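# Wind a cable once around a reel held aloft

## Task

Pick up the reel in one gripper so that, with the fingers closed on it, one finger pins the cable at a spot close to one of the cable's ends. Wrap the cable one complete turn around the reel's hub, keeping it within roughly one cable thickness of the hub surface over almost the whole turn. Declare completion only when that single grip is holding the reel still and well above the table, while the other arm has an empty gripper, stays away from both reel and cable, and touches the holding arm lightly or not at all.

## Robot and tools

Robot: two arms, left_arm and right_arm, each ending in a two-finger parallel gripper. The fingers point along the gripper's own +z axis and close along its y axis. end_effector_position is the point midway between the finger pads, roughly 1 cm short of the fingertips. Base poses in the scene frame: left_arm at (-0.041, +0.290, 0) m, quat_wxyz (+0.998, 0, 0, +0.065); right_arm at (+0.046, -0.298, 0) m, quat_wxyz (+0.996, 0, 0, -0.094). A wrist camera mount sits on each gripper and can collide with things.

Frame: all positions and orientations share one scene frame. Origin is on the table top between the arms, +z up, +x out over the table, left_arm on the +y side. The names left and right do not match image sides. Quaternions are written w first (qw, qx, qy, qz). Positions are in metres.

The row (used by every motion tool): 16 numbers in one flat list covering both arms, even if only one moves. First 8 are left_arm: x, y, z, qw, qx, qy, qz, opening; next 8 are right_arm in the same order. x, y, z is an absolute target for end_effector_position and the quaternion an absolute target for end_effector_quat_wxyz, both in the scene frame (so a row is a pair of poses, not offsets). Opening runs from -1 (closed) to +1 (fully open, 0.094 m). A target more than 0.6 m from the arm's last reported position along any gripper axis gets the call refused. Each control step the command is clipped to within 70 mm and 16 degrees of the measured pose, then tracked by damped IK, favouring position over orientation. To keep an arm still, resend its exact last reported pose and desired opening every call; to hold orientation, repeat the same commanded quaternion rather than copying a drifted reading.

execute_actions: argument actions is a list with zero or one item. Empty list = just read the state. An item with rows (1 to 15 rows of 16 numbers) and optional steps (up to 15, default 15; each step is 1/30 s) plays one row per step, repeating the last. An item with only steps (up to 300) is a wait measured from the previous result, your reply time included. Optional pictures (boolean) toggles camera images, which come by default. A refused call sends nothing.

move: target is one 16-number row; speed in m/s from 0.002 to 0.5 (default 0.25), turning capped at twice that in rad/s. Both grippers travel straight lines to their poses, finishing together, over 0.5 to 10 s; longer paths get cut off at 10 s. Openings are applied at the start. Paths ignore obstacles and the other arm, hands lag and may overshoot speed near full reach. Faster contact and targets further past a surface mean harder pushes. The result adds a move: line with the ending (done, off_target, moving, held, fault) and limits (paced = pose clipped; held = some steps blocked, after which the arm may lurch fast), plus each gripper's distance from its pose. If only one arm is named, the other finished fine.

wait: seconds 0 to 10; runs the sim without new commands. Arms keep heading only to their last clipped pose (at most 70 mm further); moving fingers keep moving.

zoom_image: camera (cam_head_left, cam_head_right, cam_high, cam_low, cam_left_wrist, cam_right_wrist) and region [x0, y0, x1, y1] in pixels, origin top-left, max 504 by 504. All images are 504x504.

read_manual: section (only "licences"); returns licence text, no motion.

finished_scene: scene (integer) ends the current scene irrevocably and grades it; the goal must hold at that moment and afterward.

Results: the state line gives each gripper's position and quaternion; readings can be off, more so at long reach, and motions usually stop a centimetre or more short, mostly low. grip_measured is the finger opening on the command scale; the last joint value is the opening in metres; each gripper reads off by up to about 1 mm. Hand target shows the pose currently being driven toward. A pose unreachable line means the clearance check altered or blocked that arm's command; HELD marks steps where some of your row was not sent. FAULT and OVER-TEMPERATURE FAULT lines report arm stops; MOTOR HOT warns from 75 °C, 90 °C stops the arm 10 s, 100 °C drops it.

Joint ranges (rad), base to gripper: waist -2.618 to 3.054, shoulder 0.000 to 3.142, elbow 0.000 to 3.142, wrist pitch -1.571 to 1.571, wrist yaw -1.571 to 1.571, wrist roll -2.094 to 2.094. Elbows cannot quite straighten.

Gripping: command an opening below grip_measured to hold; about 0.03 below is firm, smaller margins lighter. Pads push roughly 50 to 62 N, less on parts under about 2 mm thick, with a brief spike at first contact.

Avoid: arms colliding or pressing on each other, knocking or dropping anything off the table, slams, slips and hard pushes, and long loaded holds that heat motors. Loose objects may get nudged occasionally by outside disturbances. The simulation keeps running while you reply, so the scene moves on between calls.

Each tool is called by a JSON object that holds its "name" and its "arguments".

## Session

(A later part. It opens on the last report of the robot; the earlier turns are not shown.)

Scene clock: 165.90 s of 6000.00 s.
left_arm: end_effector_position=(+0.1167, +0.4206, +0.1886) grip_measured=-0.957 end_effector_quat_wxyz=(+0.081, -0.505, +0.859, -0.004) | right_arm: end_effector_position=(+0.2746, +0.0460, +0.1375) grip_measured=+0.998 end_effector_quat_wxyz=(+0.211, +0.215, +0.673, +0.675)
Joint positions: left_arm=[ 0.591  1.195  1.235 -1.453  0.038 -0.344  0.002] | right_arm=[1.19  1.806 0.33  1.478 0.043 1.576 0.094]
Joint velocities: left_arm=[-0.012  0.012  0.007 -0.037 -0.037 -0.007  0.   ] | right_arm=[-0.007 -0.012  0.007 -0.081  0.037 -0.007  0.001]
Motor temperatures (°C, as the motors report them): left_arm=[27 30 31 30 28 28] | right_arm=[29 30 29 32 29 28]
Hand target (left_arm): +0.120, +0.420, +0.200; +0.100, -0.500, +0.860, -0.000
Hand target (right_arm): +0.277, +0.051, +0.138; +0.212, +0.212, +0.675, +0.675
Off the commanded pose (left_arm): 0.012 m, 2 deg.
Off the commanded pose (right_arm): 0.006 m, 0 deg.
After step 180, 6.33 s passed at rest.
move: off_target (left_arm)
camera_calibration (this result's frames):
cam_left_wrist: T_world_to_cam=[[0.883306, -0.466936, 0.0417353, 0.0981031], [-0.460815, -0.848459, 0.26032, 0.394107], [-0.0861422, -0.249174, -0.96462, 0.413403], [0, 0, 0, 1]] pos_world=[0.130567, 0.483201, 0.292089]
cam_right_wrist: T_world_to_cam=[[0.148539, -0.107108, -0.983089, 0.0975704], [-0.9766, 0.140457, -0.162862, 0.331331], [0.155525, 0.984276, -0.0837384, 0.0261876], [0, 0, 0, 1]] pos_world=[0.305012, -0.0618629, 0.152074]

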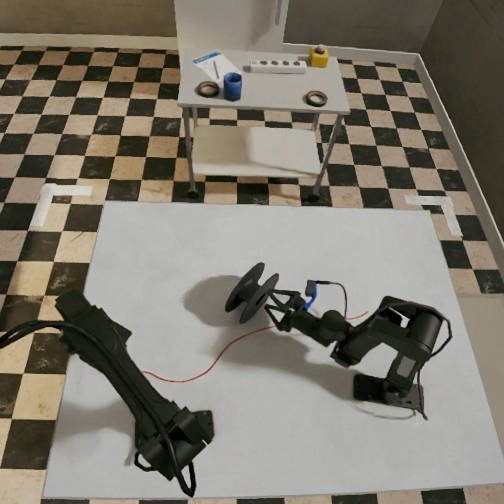

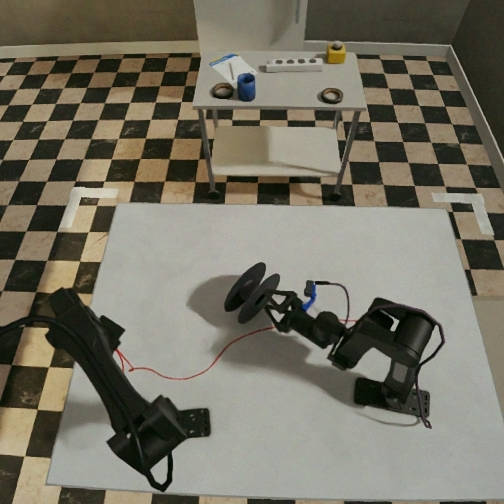

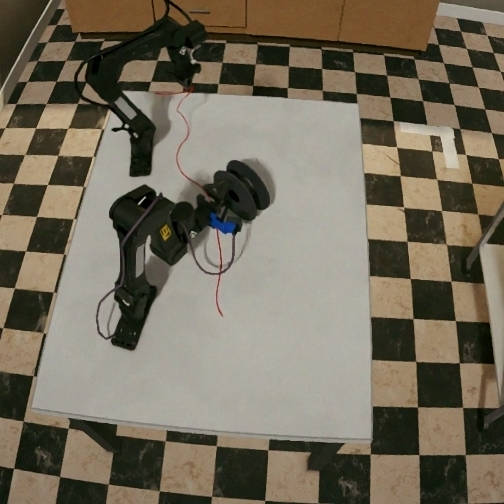

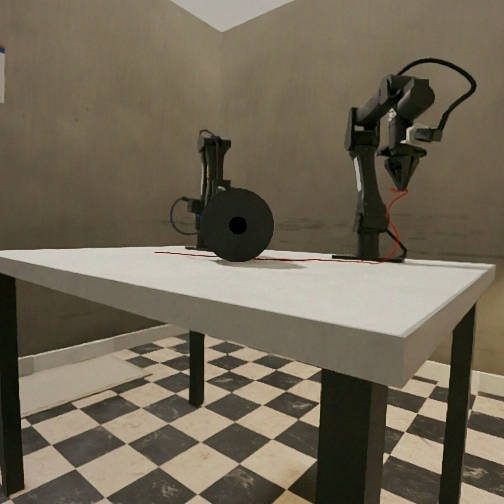

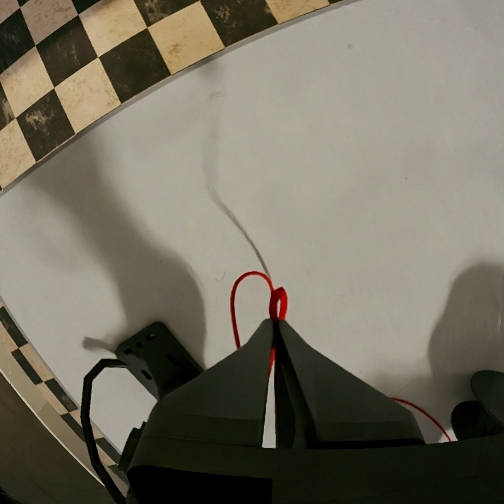

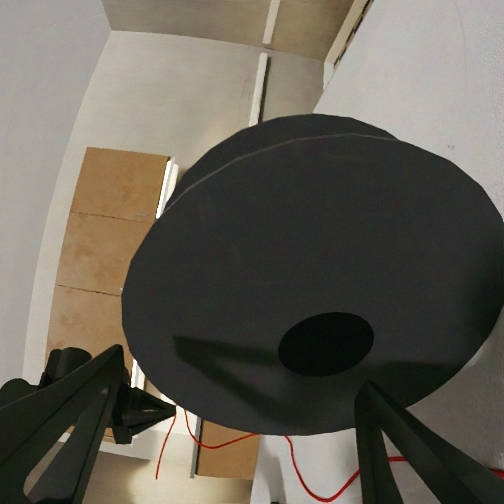

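{"name": "move", "arguments": {"target": [0.12,0.42,0.2,0.1,-0.5,0.86,0,-1,0.283,0.061,0.153,0.212,0.212,0.6746,0.6746,1], "speed": 0.03}}

Scene clock: 169.93 s of 6000.00 s.
left_arm: end_effector_position=(+0.1167, +0.4206, +0.1886) grip_measured=-0.957 end_effector_quat_wxyz=(+0.081, -0.505, +0.859, -0.004) | right_arm: end_effector_position=(+0.2811, +0.0561, +0.1448) grip_measured=+0.998 end_effector_quat_wxyz=(+0.210, +0.217, +0.678, +0.670)
Joint positions: left_arm=[ 0.591  1.195  1.235 -1.453  0.038 -0.344  0.002] | right_arm=[1.19  1.768 0.385 1.37  0.043 1.577 0.094]
Joint velocities: left_arm=[ 0.002 -0.002 -0.012  0.022 -0.007  0.007 -0.   ] | right_arm=[ 0.007 -0.002 -0.017 -0.066  0.081  0.066  0.   ]
Motor temperatures (°C, as the motors report them): left_arm=[27 30 31 30 28 28] | right_arm=[29 30 29 32 29 28]
Hand target (left_arm): +0.120, +0.420, +0.200; +0.100, -0.500, +0.860, -0.000
Hand target (right_arm): +0.283, +0.061, +0.153; +0.212, +0.212, +0.674, +0.675
Off the commanded pose (left_arm): 0.012 m, 2 deg.
Off the commanded pose (right_arm): 0.010 m, 1 deg.
move: off_target (left_arm)
camera_calibration (this result's frames):
cam_left_wrist: T_world_to_cam=[[0.883306, -0.466936, 0.0417353, 0.0981031], [-0.460815, -0.848459, 0.26032, 0.394107], [-0.0861422, -0.249174, -0.96462, 0.413403], [0, 0, 0, 1]] pos_world=[0.130567, 0.483201, 0.292089]
cam_right_wrist: T_world_to_cam=[[0.139932, -0.118463, -0.983049, 0.107949], [-0.977995, 0.138622, -0.155917, 0.336921], [0.154743, 0.983235, -0.0964584, 0.017957], [0, 0, 0, 1]] pos_world=[0.311622, -0.0515727, 0.160383]

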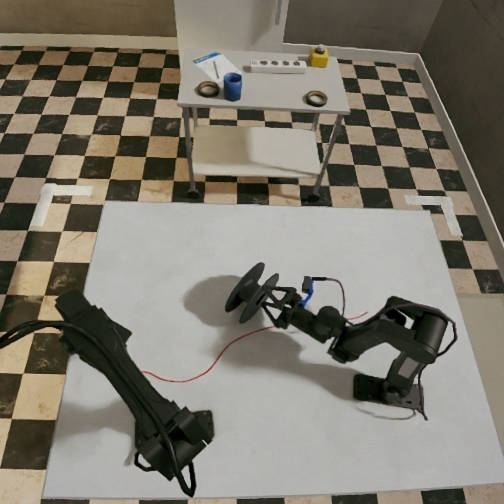

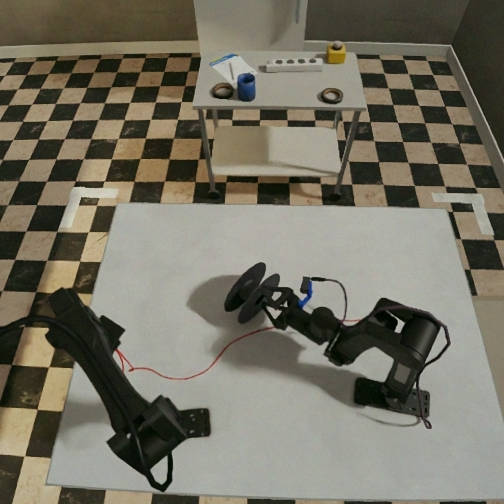

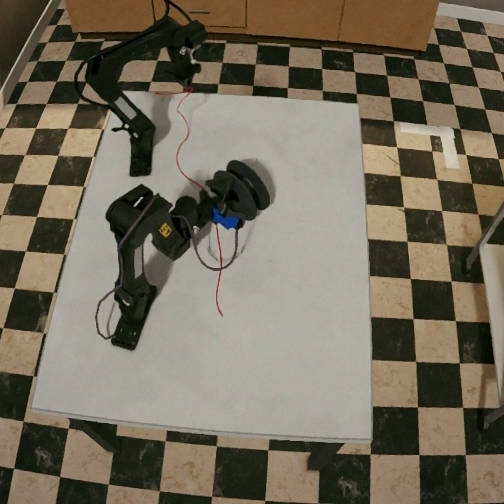

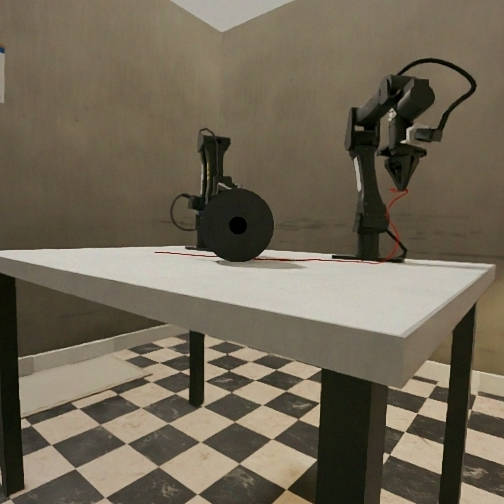

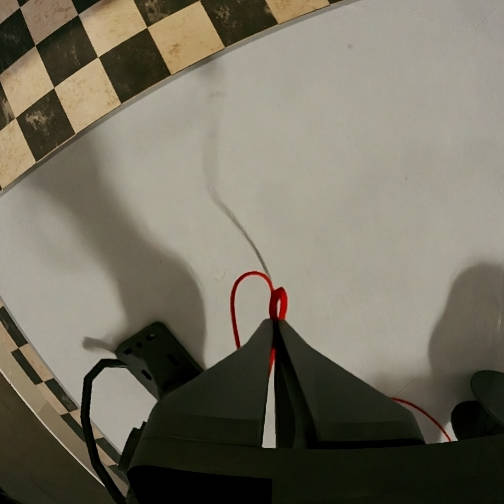

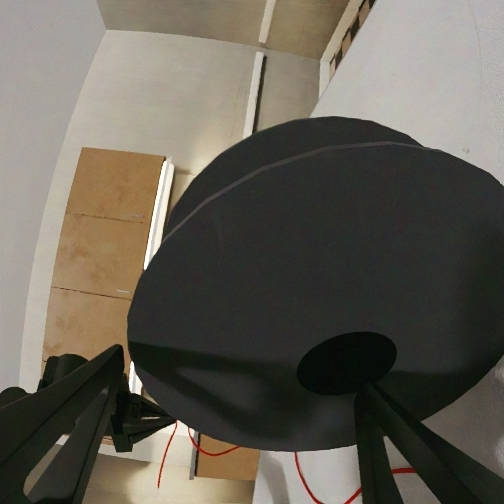

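{"name": "move", "arguments": {"target": [0.12,0.42,0.2,0.1,-0.5,0.86,0,-1,0.294,0.078,0.158,0.212,0.212,0.6746,0.6746,1], "speed": 0.02}}

Scene clock: 174.63 s of 6000.00 s.
left_arm: end_effector_position=(+0.1167, +0.4206, +0.1886) grip_measured=-0.957 end_effector_quat_wxyz=(+0.081, -0.505, +0.859, -0.004) | right_arm: end_effector_position=(+0.2914, +0.0722, +0.1597) grip_measured=+0.998 end_effector_quat_wxyz=(+0.211, +0.215, +0.671, +0.678)
Joint positions: left_arm=[ 0.591  1.195  1.235 -1.453  0.038 -0.344  0.002] | right_arm=[1.19  1.768 0.47  1.306 0.043 1.579 0.094]
Joint velocities: left_arm=[-0.007 -0.007 -0.012 -0.095 -0.037 -0.007 -0.   ] | right_arm=[ 0.007 -0.007 -0.007 -0.081  0.007  0.037  0.001]
Motor temperatures (°C, as the motors report them): left_arm=[27 30 31 30 28 28] | right_arm=[29 30 29 33 29 28]
Hand target (left_arm): +0.120, +0.420, +0.200; +0.100, -0.500, +0.860, -0.000
Hand target (right_arm): +0.294, +0.078, +0.158; +0.212, +0.212, +0.674, +0.675
Off the commanded pose (left_arm): 0.012 m, 2 deg.
Off the commanded pose (right_arm): 0.007 m, 1 deg.
move: off_target (left_arm)
camera_calibration (this result's frames):
cam_left_wrist: T_world_to_cam=[[0.883306, -0.466936, 0.0417353, 0.0981031], [-0.460815, -0.848459, 0.26032, 0.394107], [-0.0861422, -0.249174, -0.96462, 0.413403], [0, 0, 0, 1]] pos_world=[0.130567, 0.483201, 0.292089]
cam_right_wrist: T_world_to_cam=[[0.149831, -0.100227, -0.983618, 0.118943], [-0.976388, 0.141585, -0.163157, 0.347542], [0.155618, 0.984839, -0.0766464, -0.00150541], [0, 0, 0, 1]] pos_world=[0.321749, -0.0358028, 0.173583]

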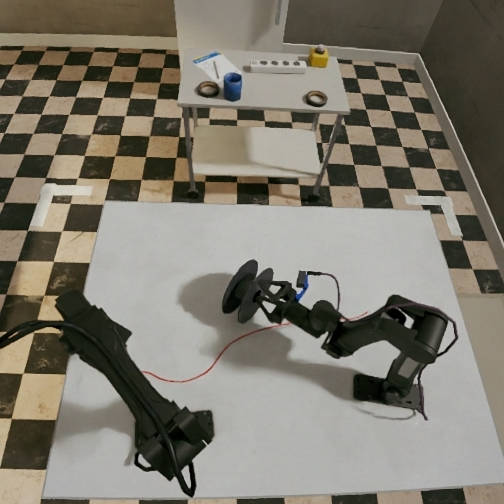

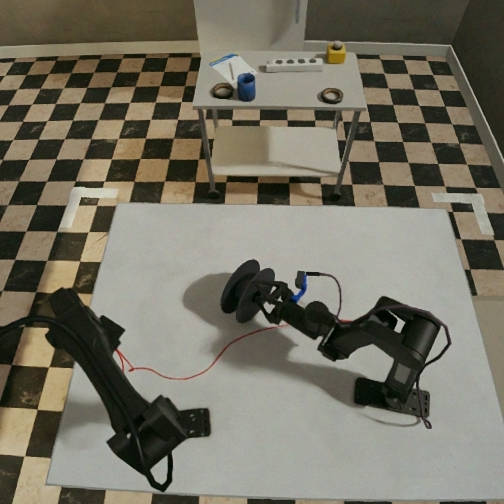

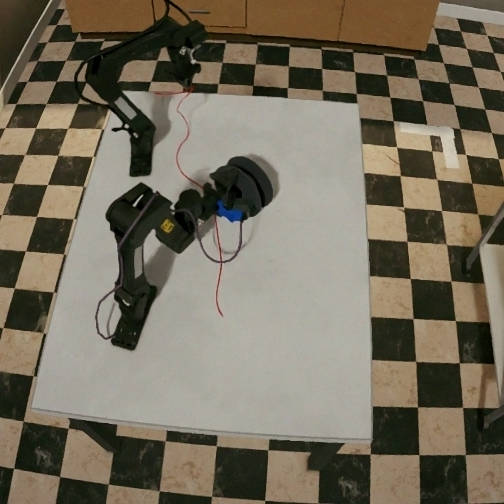

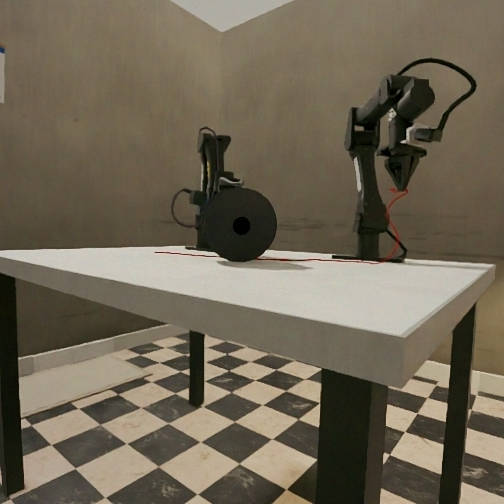

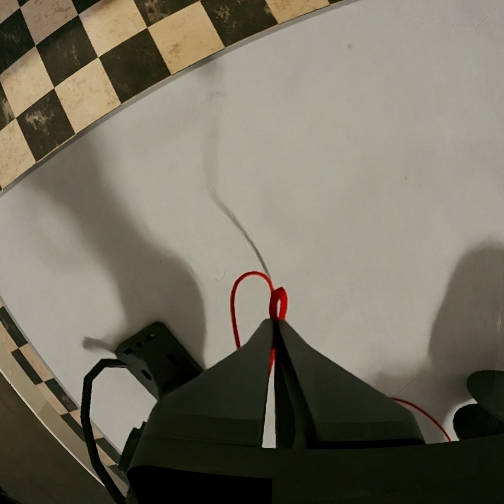

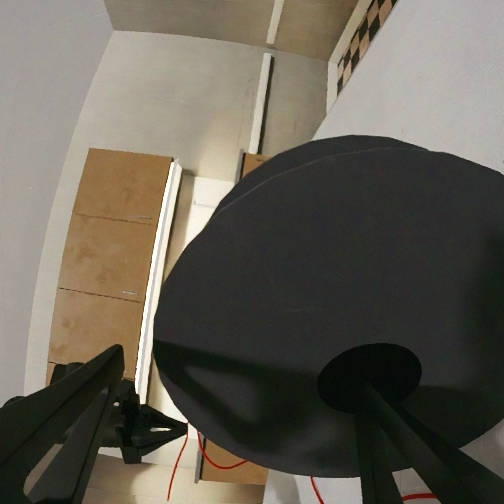

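{"name": "move", "arguments": {"target": [0.12,0.42,0.2,0.1,-0.5,0.86,0,-1,0.297,0.082,0.141,0.212,0.212,0.6746,0.6746,1], "speed": 0.02}}

{"name": "zoom_image", "arguments": {"camera": "cam_head_left", "region": [200,240,330,350]}}

Scene clock: 179.97 s of 6000.00 s.
left_arm: end_effector_position=(+0.1167, +0.4206, +0.1886) grip_measured=-0.957 end_effector_quat_wxyz=(+0.081, -0.505, +0.859, -0.004) | right_arm: end_effector_position=(+0.2929, +0.0746, +0.1338) grip_measured=+0.998 end_effector_quat_wxyz=(+0.208, +0.219, +0.682, +0.666)
Joint positions: left_arm=[ 0.591  1.195  1.235 -1.453  0.038 -0.344  0.002] | right_arm=[1.19  1.866 0.47  1.371 0.043 1.58  0.094]
Joint velocities: left_arm=[-0.002 -0.012 -0.017 -0.051  0.022 -0.037  0.   ] | right_arm=[-0.022 -0.002 -0.007 -0.022 -0.022  0.022 -0.   ]
Motor temperatures (°C, as the motors report them): left_arm=[27 30 31 30 28 28] | right_arm=[29 30 29 33 29 28]
Hand target (left_arm): +0.120, +0.420, +0.200; +0.100, -0.500, +0.860, -0.000
Hand target (right_arm): +0.297, +0.082, +0.141; +0.212, +0.212, +0.675, +0.675
Off the commanded pose (left_arm): 0.012 m, 2 deg.
Off the commanded pose (right_arm): 0.011 m, 2 deg.
move: off_target (left_arm, right_arm)
camera_calibration (this result's frames):
cam_left_wrist: T_world_to_cam=[[0.883306, -0.466936, 0.0417353, 0.0981031], [-0.460815, -0.848459, 0.26032, 0.394107], [-0.0861422, -0.249174, -0.96462, 0.413403], [0, 0, 0, 1]] pos_world=[0.130567, 0.483201, 0.292089]
cam_right_wrist: T_world_to_cam=[[0.1309, -0.127699, -0.983137, 0.101044], [-0.979384, 0.137245, -0.148227, 0.343711], [0.153859, 0.982271, -0.107101, -0.00136354], [0, 0, 0, 1]] pos_world=[0.323608, -0.0329302, 0.150142]

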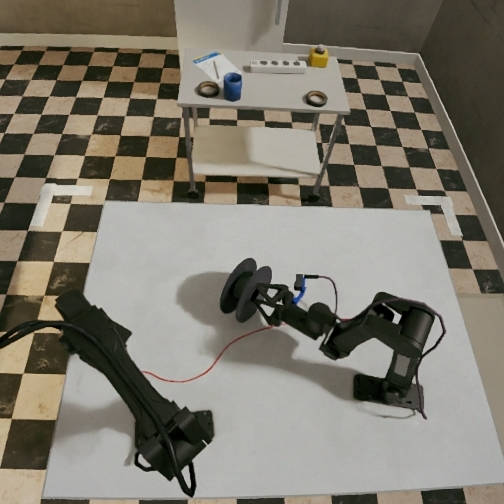

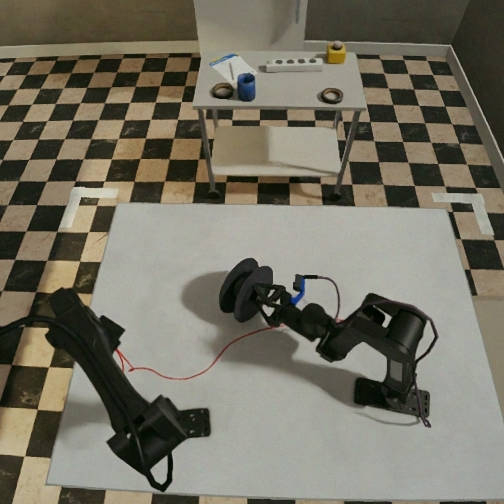

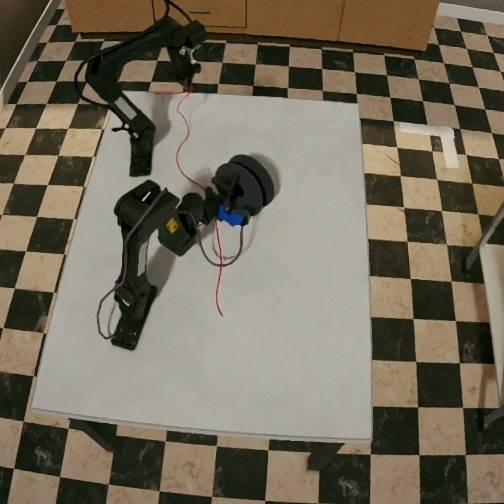

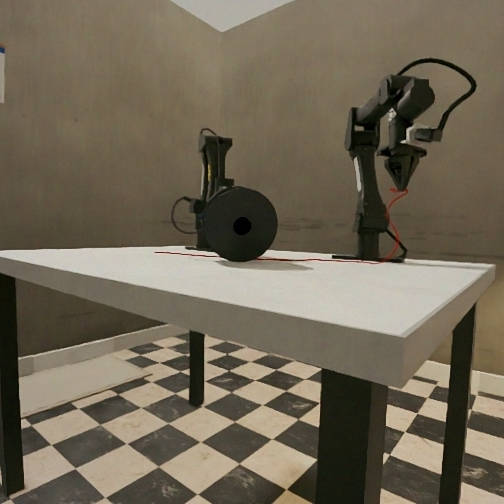

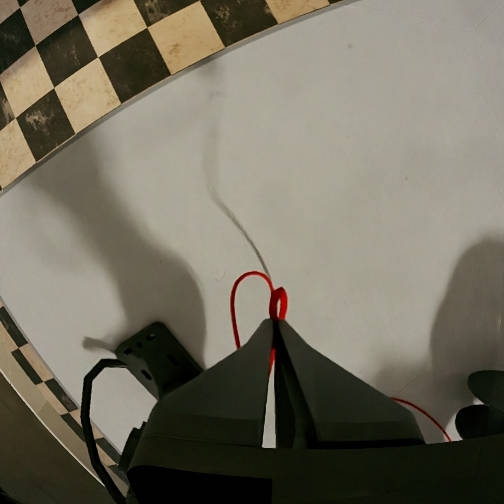

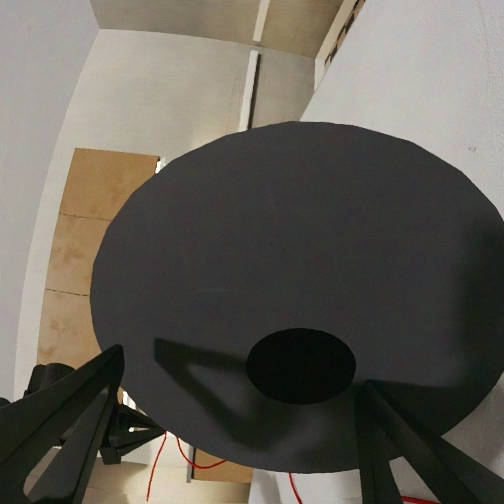

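Region (200, 240, 330, 350) of cam_head_left's 504x504 image, scaled by 3.877, with more detail than that image has; it fills the top 426 rows of this view, and the rest is white.

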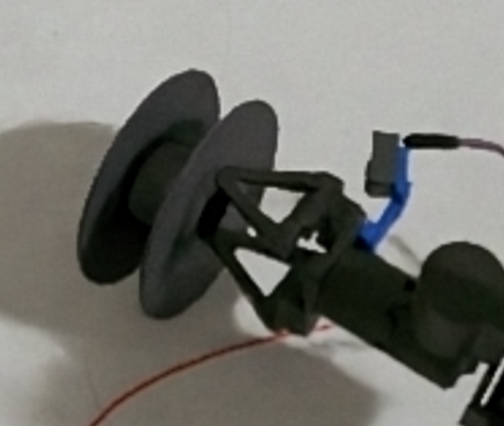

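{"name": "execute_actions", "arguments": {"actions": [{"rows":[[0.12,0.42,0.2,0.1,-0.5,0.86,0,-1,0.29,0.058,0.142,0.212,0.212,0.6746,0.6746,1]],"steps":12}], "pictures": false}}

{"name": "execute_actions", "arguments": {"actions": [{"rows":[[0.12,0.42,0.2,0.1,-0.5,0.86,0,-1,0.294,0.062,0.162,0.212,0.212,0.6746,0.6746,1]]}]}}

Scene clock: 193.47 s of 6000.00 s.
left_arm: end_effector_position=(+0.1167, +0.4206, +0.1886) grip_measured=-0.957 end_effector_quat_wxyz=(+0.081, -0.505, +0.859, -0.004) | right_arm: end_effector_position=(+0.2913, +0.0618, +0.1384) grip_measured=+0.998 end_effector_quat_wxyz=(+0.210, +0.218, +0.676, +0.672)
Joint positions: left_arm=[ 0.591  1.195  1.235 -1.453  0.038 -0.344  0.002] | right_arm=[1.17  1.838 0.422 1.409 0.025 1.58  0.094]
Joint velocities: left_arm=[ 0.007 -0.022  0.002 -0.022  0.081 -0.051  0.001] | right_arm=[-0.007 -0.002 -0.012 -0.037 -0.022 -0.007  0.001]
Motor temperatures (°C, as the motors report them): left_arm=[27 30 32 30 28 28] | right_arm=[29 30 29 34 29 28]
Hand target (left_arm): +0.120, +0.420, +0.200; +0.100, -0.500, +0.860, -0.000
Hand target (right_arm): +0.290, +0.058, +0.142; +0.212, +0.212, +0.675, +0.674
Off the commanded pose (left_arm): 0.012 m, 2 deg.
Off the commanded pose (right_arm): 0.005 m, 1 deg.
Steps of this call (steps 1 to 180: nothing new was sent; then 7.10 s passed at rest; steps 181 to 192: all 12 steps of this action). Readings (end_effector_position):
181: left_arm (+0.1167, +0.4206, +0.1886) | right_arm (+0.2924, +0.0733, +0.1344)
182: left_arm (+0.1167, +0.4206, +0.1886) | right_arm (+0.2915, +0.0704, +0.1351)
184: left_arm (+0.1167, +0.4206, +0.1886) | right_arm (+0.2915, +0.0643, +0.1360)
188: left_arm (+0.1167, +0.4206, +0.1886) | right_arm (+0.2918, +0.0614, +0.1374)
192: the state above

Scene clock: 193.97 s of 6000.00 s.
left_arm: end_effector_position=(+0.1167, +0.4206, +0.1886) grip_measured=-0.957 end_effector_quat_wxyz=(+0.081, -0.505, +0.859, -0.004) | right_arm: end_effector_position=(+0.2886, +0.0598, +0.1581) grip_measured=+0.998 end_effector_quat_wxyz=(+0.209, +0.215, +0.673, +0.677)
Joint positions: left_arm=[ 0.591  1.195  1.235 -1.453  0.038 -0.344  0.002] | right_arm=[1.17  1.735 0.422 1.316 0.019 1.58  0.094]
Joint velocities: left_arm=[-0.007  0.012 -0.027 -0.007  0.007 -0.022  0.   ] | right_arm=[ 0.007 -0.022 -0.007  0.007 -0.066  0.11  -0.   ]
Motor temperatures (°C, as the motors report them): left_arm=[27 30 32 30 28 28] | right_arm=[29 30 29 34 29 28]
Hand target (left_arm): +0.120, +0.420, +0.200; +0.100, -0.500, +0.860, -0.000
Hand target (right_arm): +0.294, +0.061, +0.162; +0.212, +0.212, +0.674, +0.675
Off the commanded pose (left_arm): 0.012 m, 2 deg.
Off the commanded pose (right_arm): 0.007 m, 1 deg.
Steps of this call (steps 1 to 15: all 15 steps of this action). Readings (end_effector_position):
1: left_arm (+0.1167, +0.4206, +0.1886) | right_arm (+0.2910, +0.0616, +0.1392)
2: left_arm (+0.1167, +0.4206, +0.1886) | right_arm (+0.2905, +0.0612, +0.1420)
4: left_arm (+0.1167, +0.4206, +0.1886) | right_arm (+0.2895, +0.0603, +0.1550)
8: left_arm (+0.1167, +0.4206, +0.1886) | right_arm (+0.2888, +0.0596, +0.1623)
15: the state above
camera_calibration (this result's frames):
cam_left_wrist: T_world_to_cam=[[0.883306, -0.466936, 0.0417353, 0.0981031], [-0.460815, -0.848459, 0.26032, 0.394107], [-0.0861422, -0.249174, -0.96462, 0.413403], [0, 0, 0, 1]] pos_world=[0.130567, 0.483201, 0.292089]
cam_right_wrist: T_world_to_cam=[[0.146564, -0.103423, -0.98378, 0.117742], [-0.97758, 0.136852, -0.160028, 0.346427], [0.151183, 0.985178, -0.0810466, 0.0129103], [0, 0, 0, 1]] pos_world=[0.319451, -0.0479509, 0.172316]

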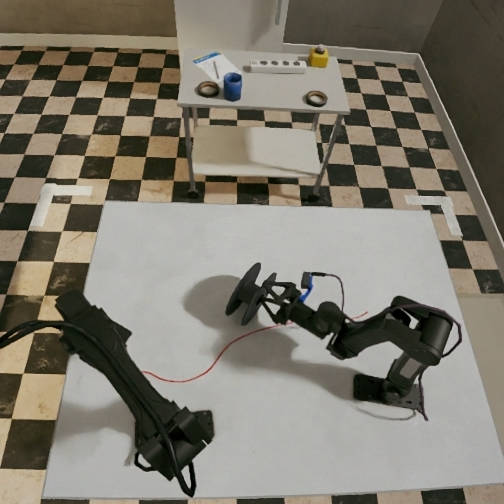

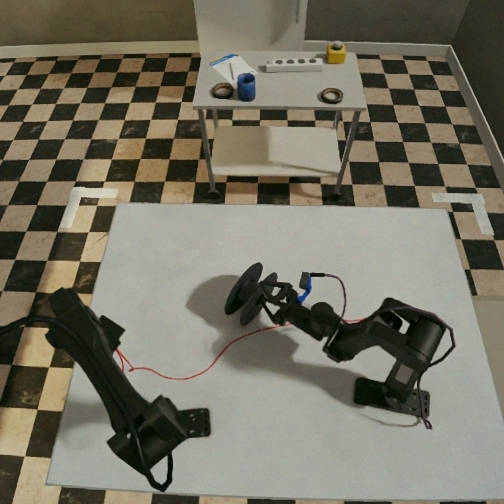

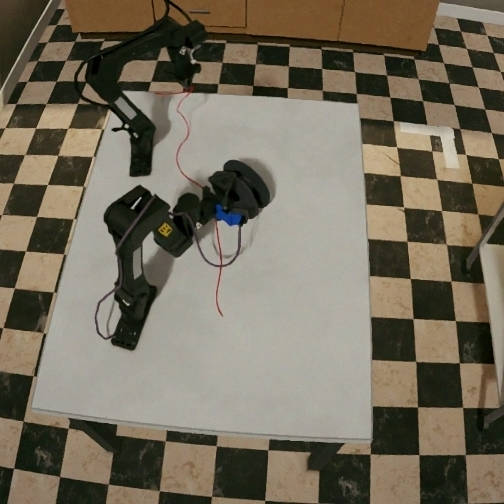

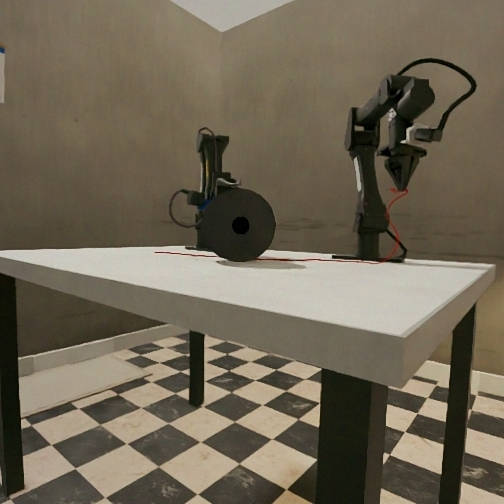

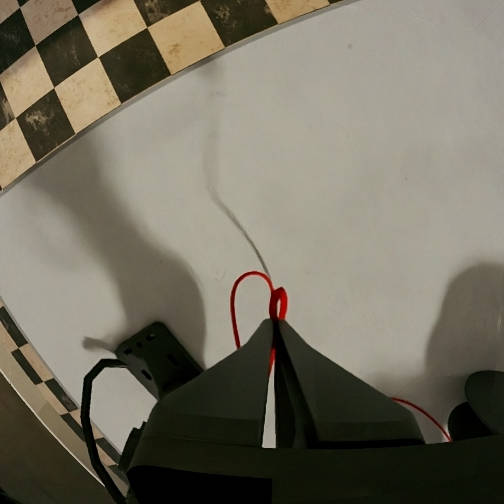

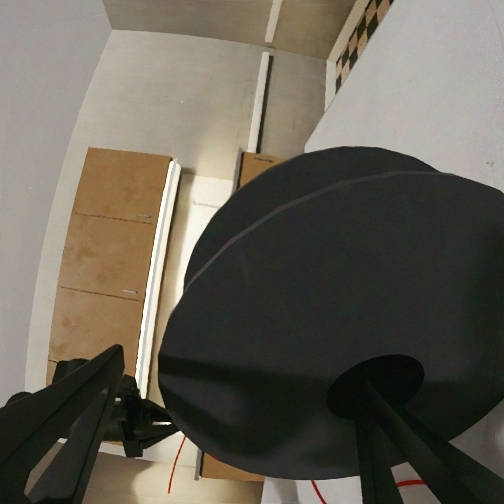

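{"name": "execute_actions", "arguments": {"actions": [{"rows":[[0.12,0.42,0.2,0.1,-0.5,0.86,0,-1,0.295,0.068,0.155,0.212,0.212,0.6746,0.6746,1],[0.12,0.42,0.2,0.1,-0.5,0.86,0,-1,0.297,0.071,0.154,0.212,0.212,0.6746,0.6746,1],[0.12,0.42,0.2,0.1,-0.5,0.86,0,-1,0.299,0.074,0.153,0.212,0.212,0.6746,0.6746,1],[0.12,0.42,0.2,0.1,-0.5,0.86,0,-1,0.301,0.077,0.152,0.212,0.212,0.6746,0.6746,1],[0.12,0.42,0.2,0.1,-0.5,0.86,0,-1,0.303,0.08,0.152,0.212,0.212,0.6746,0.6746,1]]}]}}

{"name": "zoom_image", "arguments": {"camera": "cam_head_left", "region": [200,240,330,350]}}

Scene clock: 199.43 s of 6000.00 s.
left_arm: end_effector_position=(+0.1167, +0.4206, +0.1886) grip_measured=-0.957 end_effector_quat_wxyz=(+0.081, -0.505, +0.859, -0.004) | right_arm: end_effector_position=(+0.2992, +0.0758, +0.1510) grip_measured=+0.998 end_effector_quat_wxyz=(+0.208, +0.215, +0.675, +0.675)
Joint positions: left_arm=[ 0.591  1.195  1.235 -1.453  0.038 -0.344  0.002] | right_arm=[1.17  1.818 0.495 1.321 0.019 1.58  0.094]
Joint velocities: left_arm=[ 0.017  0.007  0.022  0.007  0.022 -0.081  0.   ] | right_arm=[-0.027  0.017  0.012 -0.007  0.066 -0.037 -0.   ]
Motor temperatures (°C, as the motors report them): left_arm=[27 30 32 30 28 28] | right_arm=[29 30 29 34 29 28]
Hand target (left_arm): +0.120, +0.420, +0.200; +0.100, -0.500, +0.860, -0.000
Hand target (right_arm): +0.303, +0.080, +0.152; +0.212, +0.212, +0.675, +0.674
Off the commanded pose (left_arm): 0.012 m, 2 deg.
Off the commanded pose (right_arm): 0.006 m, 1 deg.
Steps of this call (steps 1 to 149: nothing new was sent; steps 150 to 164: all 15 steps of this action). Readings (end_effector_position):
150: left_arm (+0.1167, +0.4206, +0.1886) | right_arm (+0.2889, +0.0603, +0.1574)
151: left_arm (+0.1167, +0.4206, +0.1886) | right_arm (+0.2898, +0.0617, +0.1573)
153: left_arm (+0.1167, +0.4206, +0.1886) | right_arm (+0.2931, +0.0666, +0.1542)
157: left_arm (+0.1167, +0.4206, +0.1886) | right_arm (+0.2987, +0.0750, +0.1501)
164: the state above
camera_calibration (this result's frames):
cam_left_wrist: T_world_to_cam=[[0.883306, -0.466936, 0.0417353, 0.0981031], [-0.460815, -0.848459, 0.26032, 0.394107], [-0.0861422, -0.249174, -0.96462, 0.413403], [0, 0, 0, 1]] pos_world=[0.130567, 0.483201, 0.292089]
cam_right_wrist: T_world_to_cam=[[0.143644, -0.10779, -0.983742, 0.112038], [-0.978052, 0.136147, -0.157731, 0.353392], [0.150935, 0.984807, -0.0858678, -0.0041803], [0, 0, 0, 1]] pos_world=[0.330173, -0.0319198, 0.165598]

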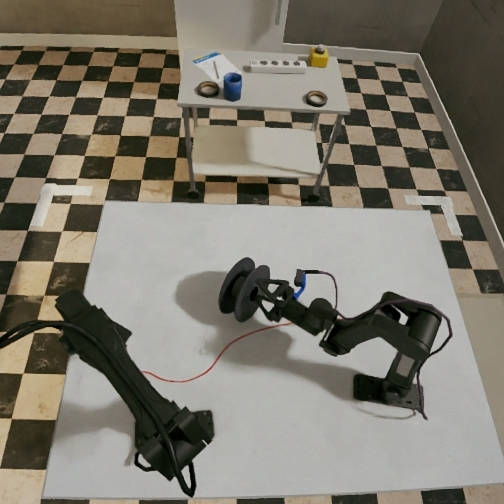

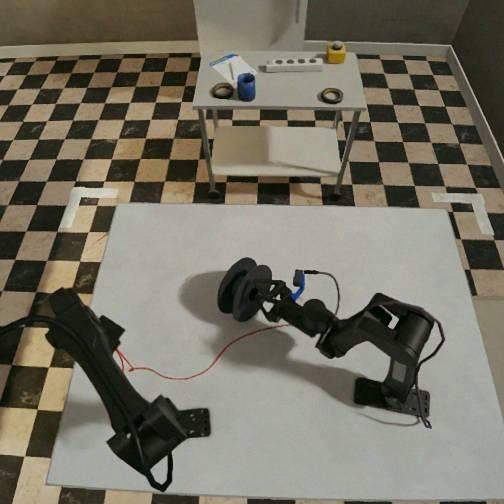

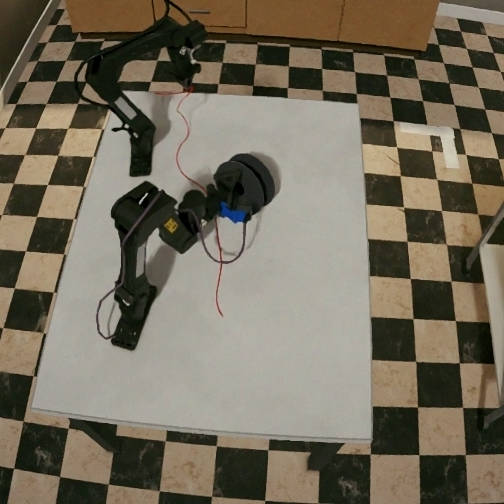

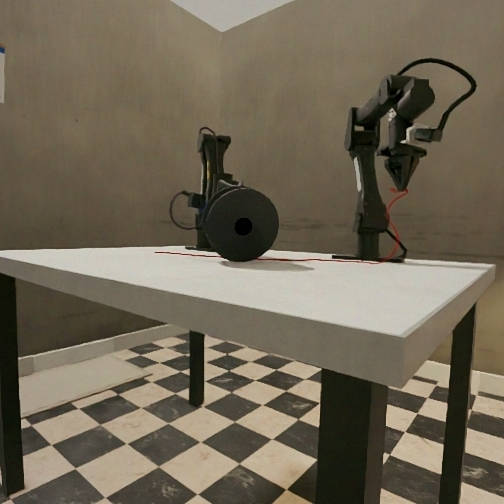

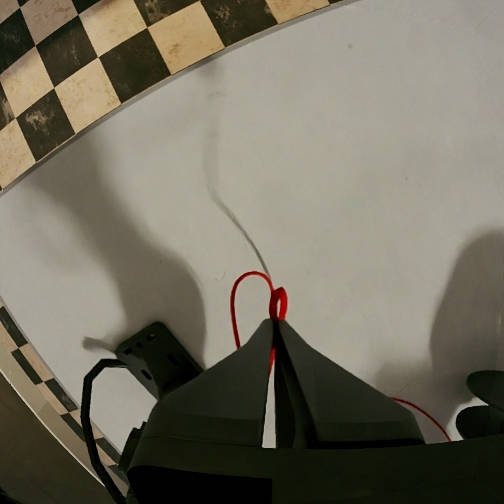

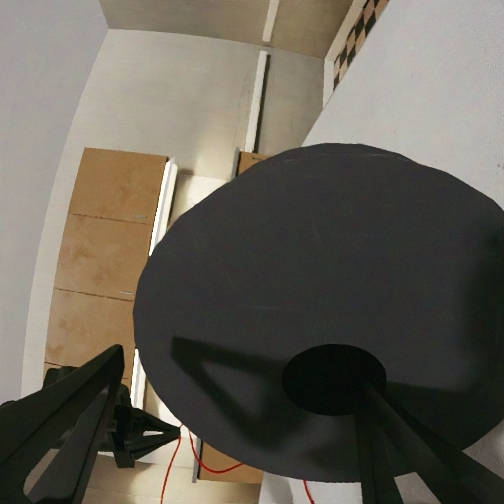

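Region (200, 240, 330, 350) of cam_head_left's 504x504 image, scaled by 3.877, with more detail than that image has; it fills the top 426 rows of this view, and the rest is white.

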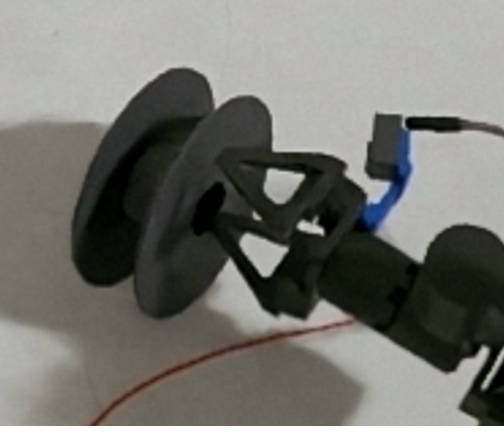

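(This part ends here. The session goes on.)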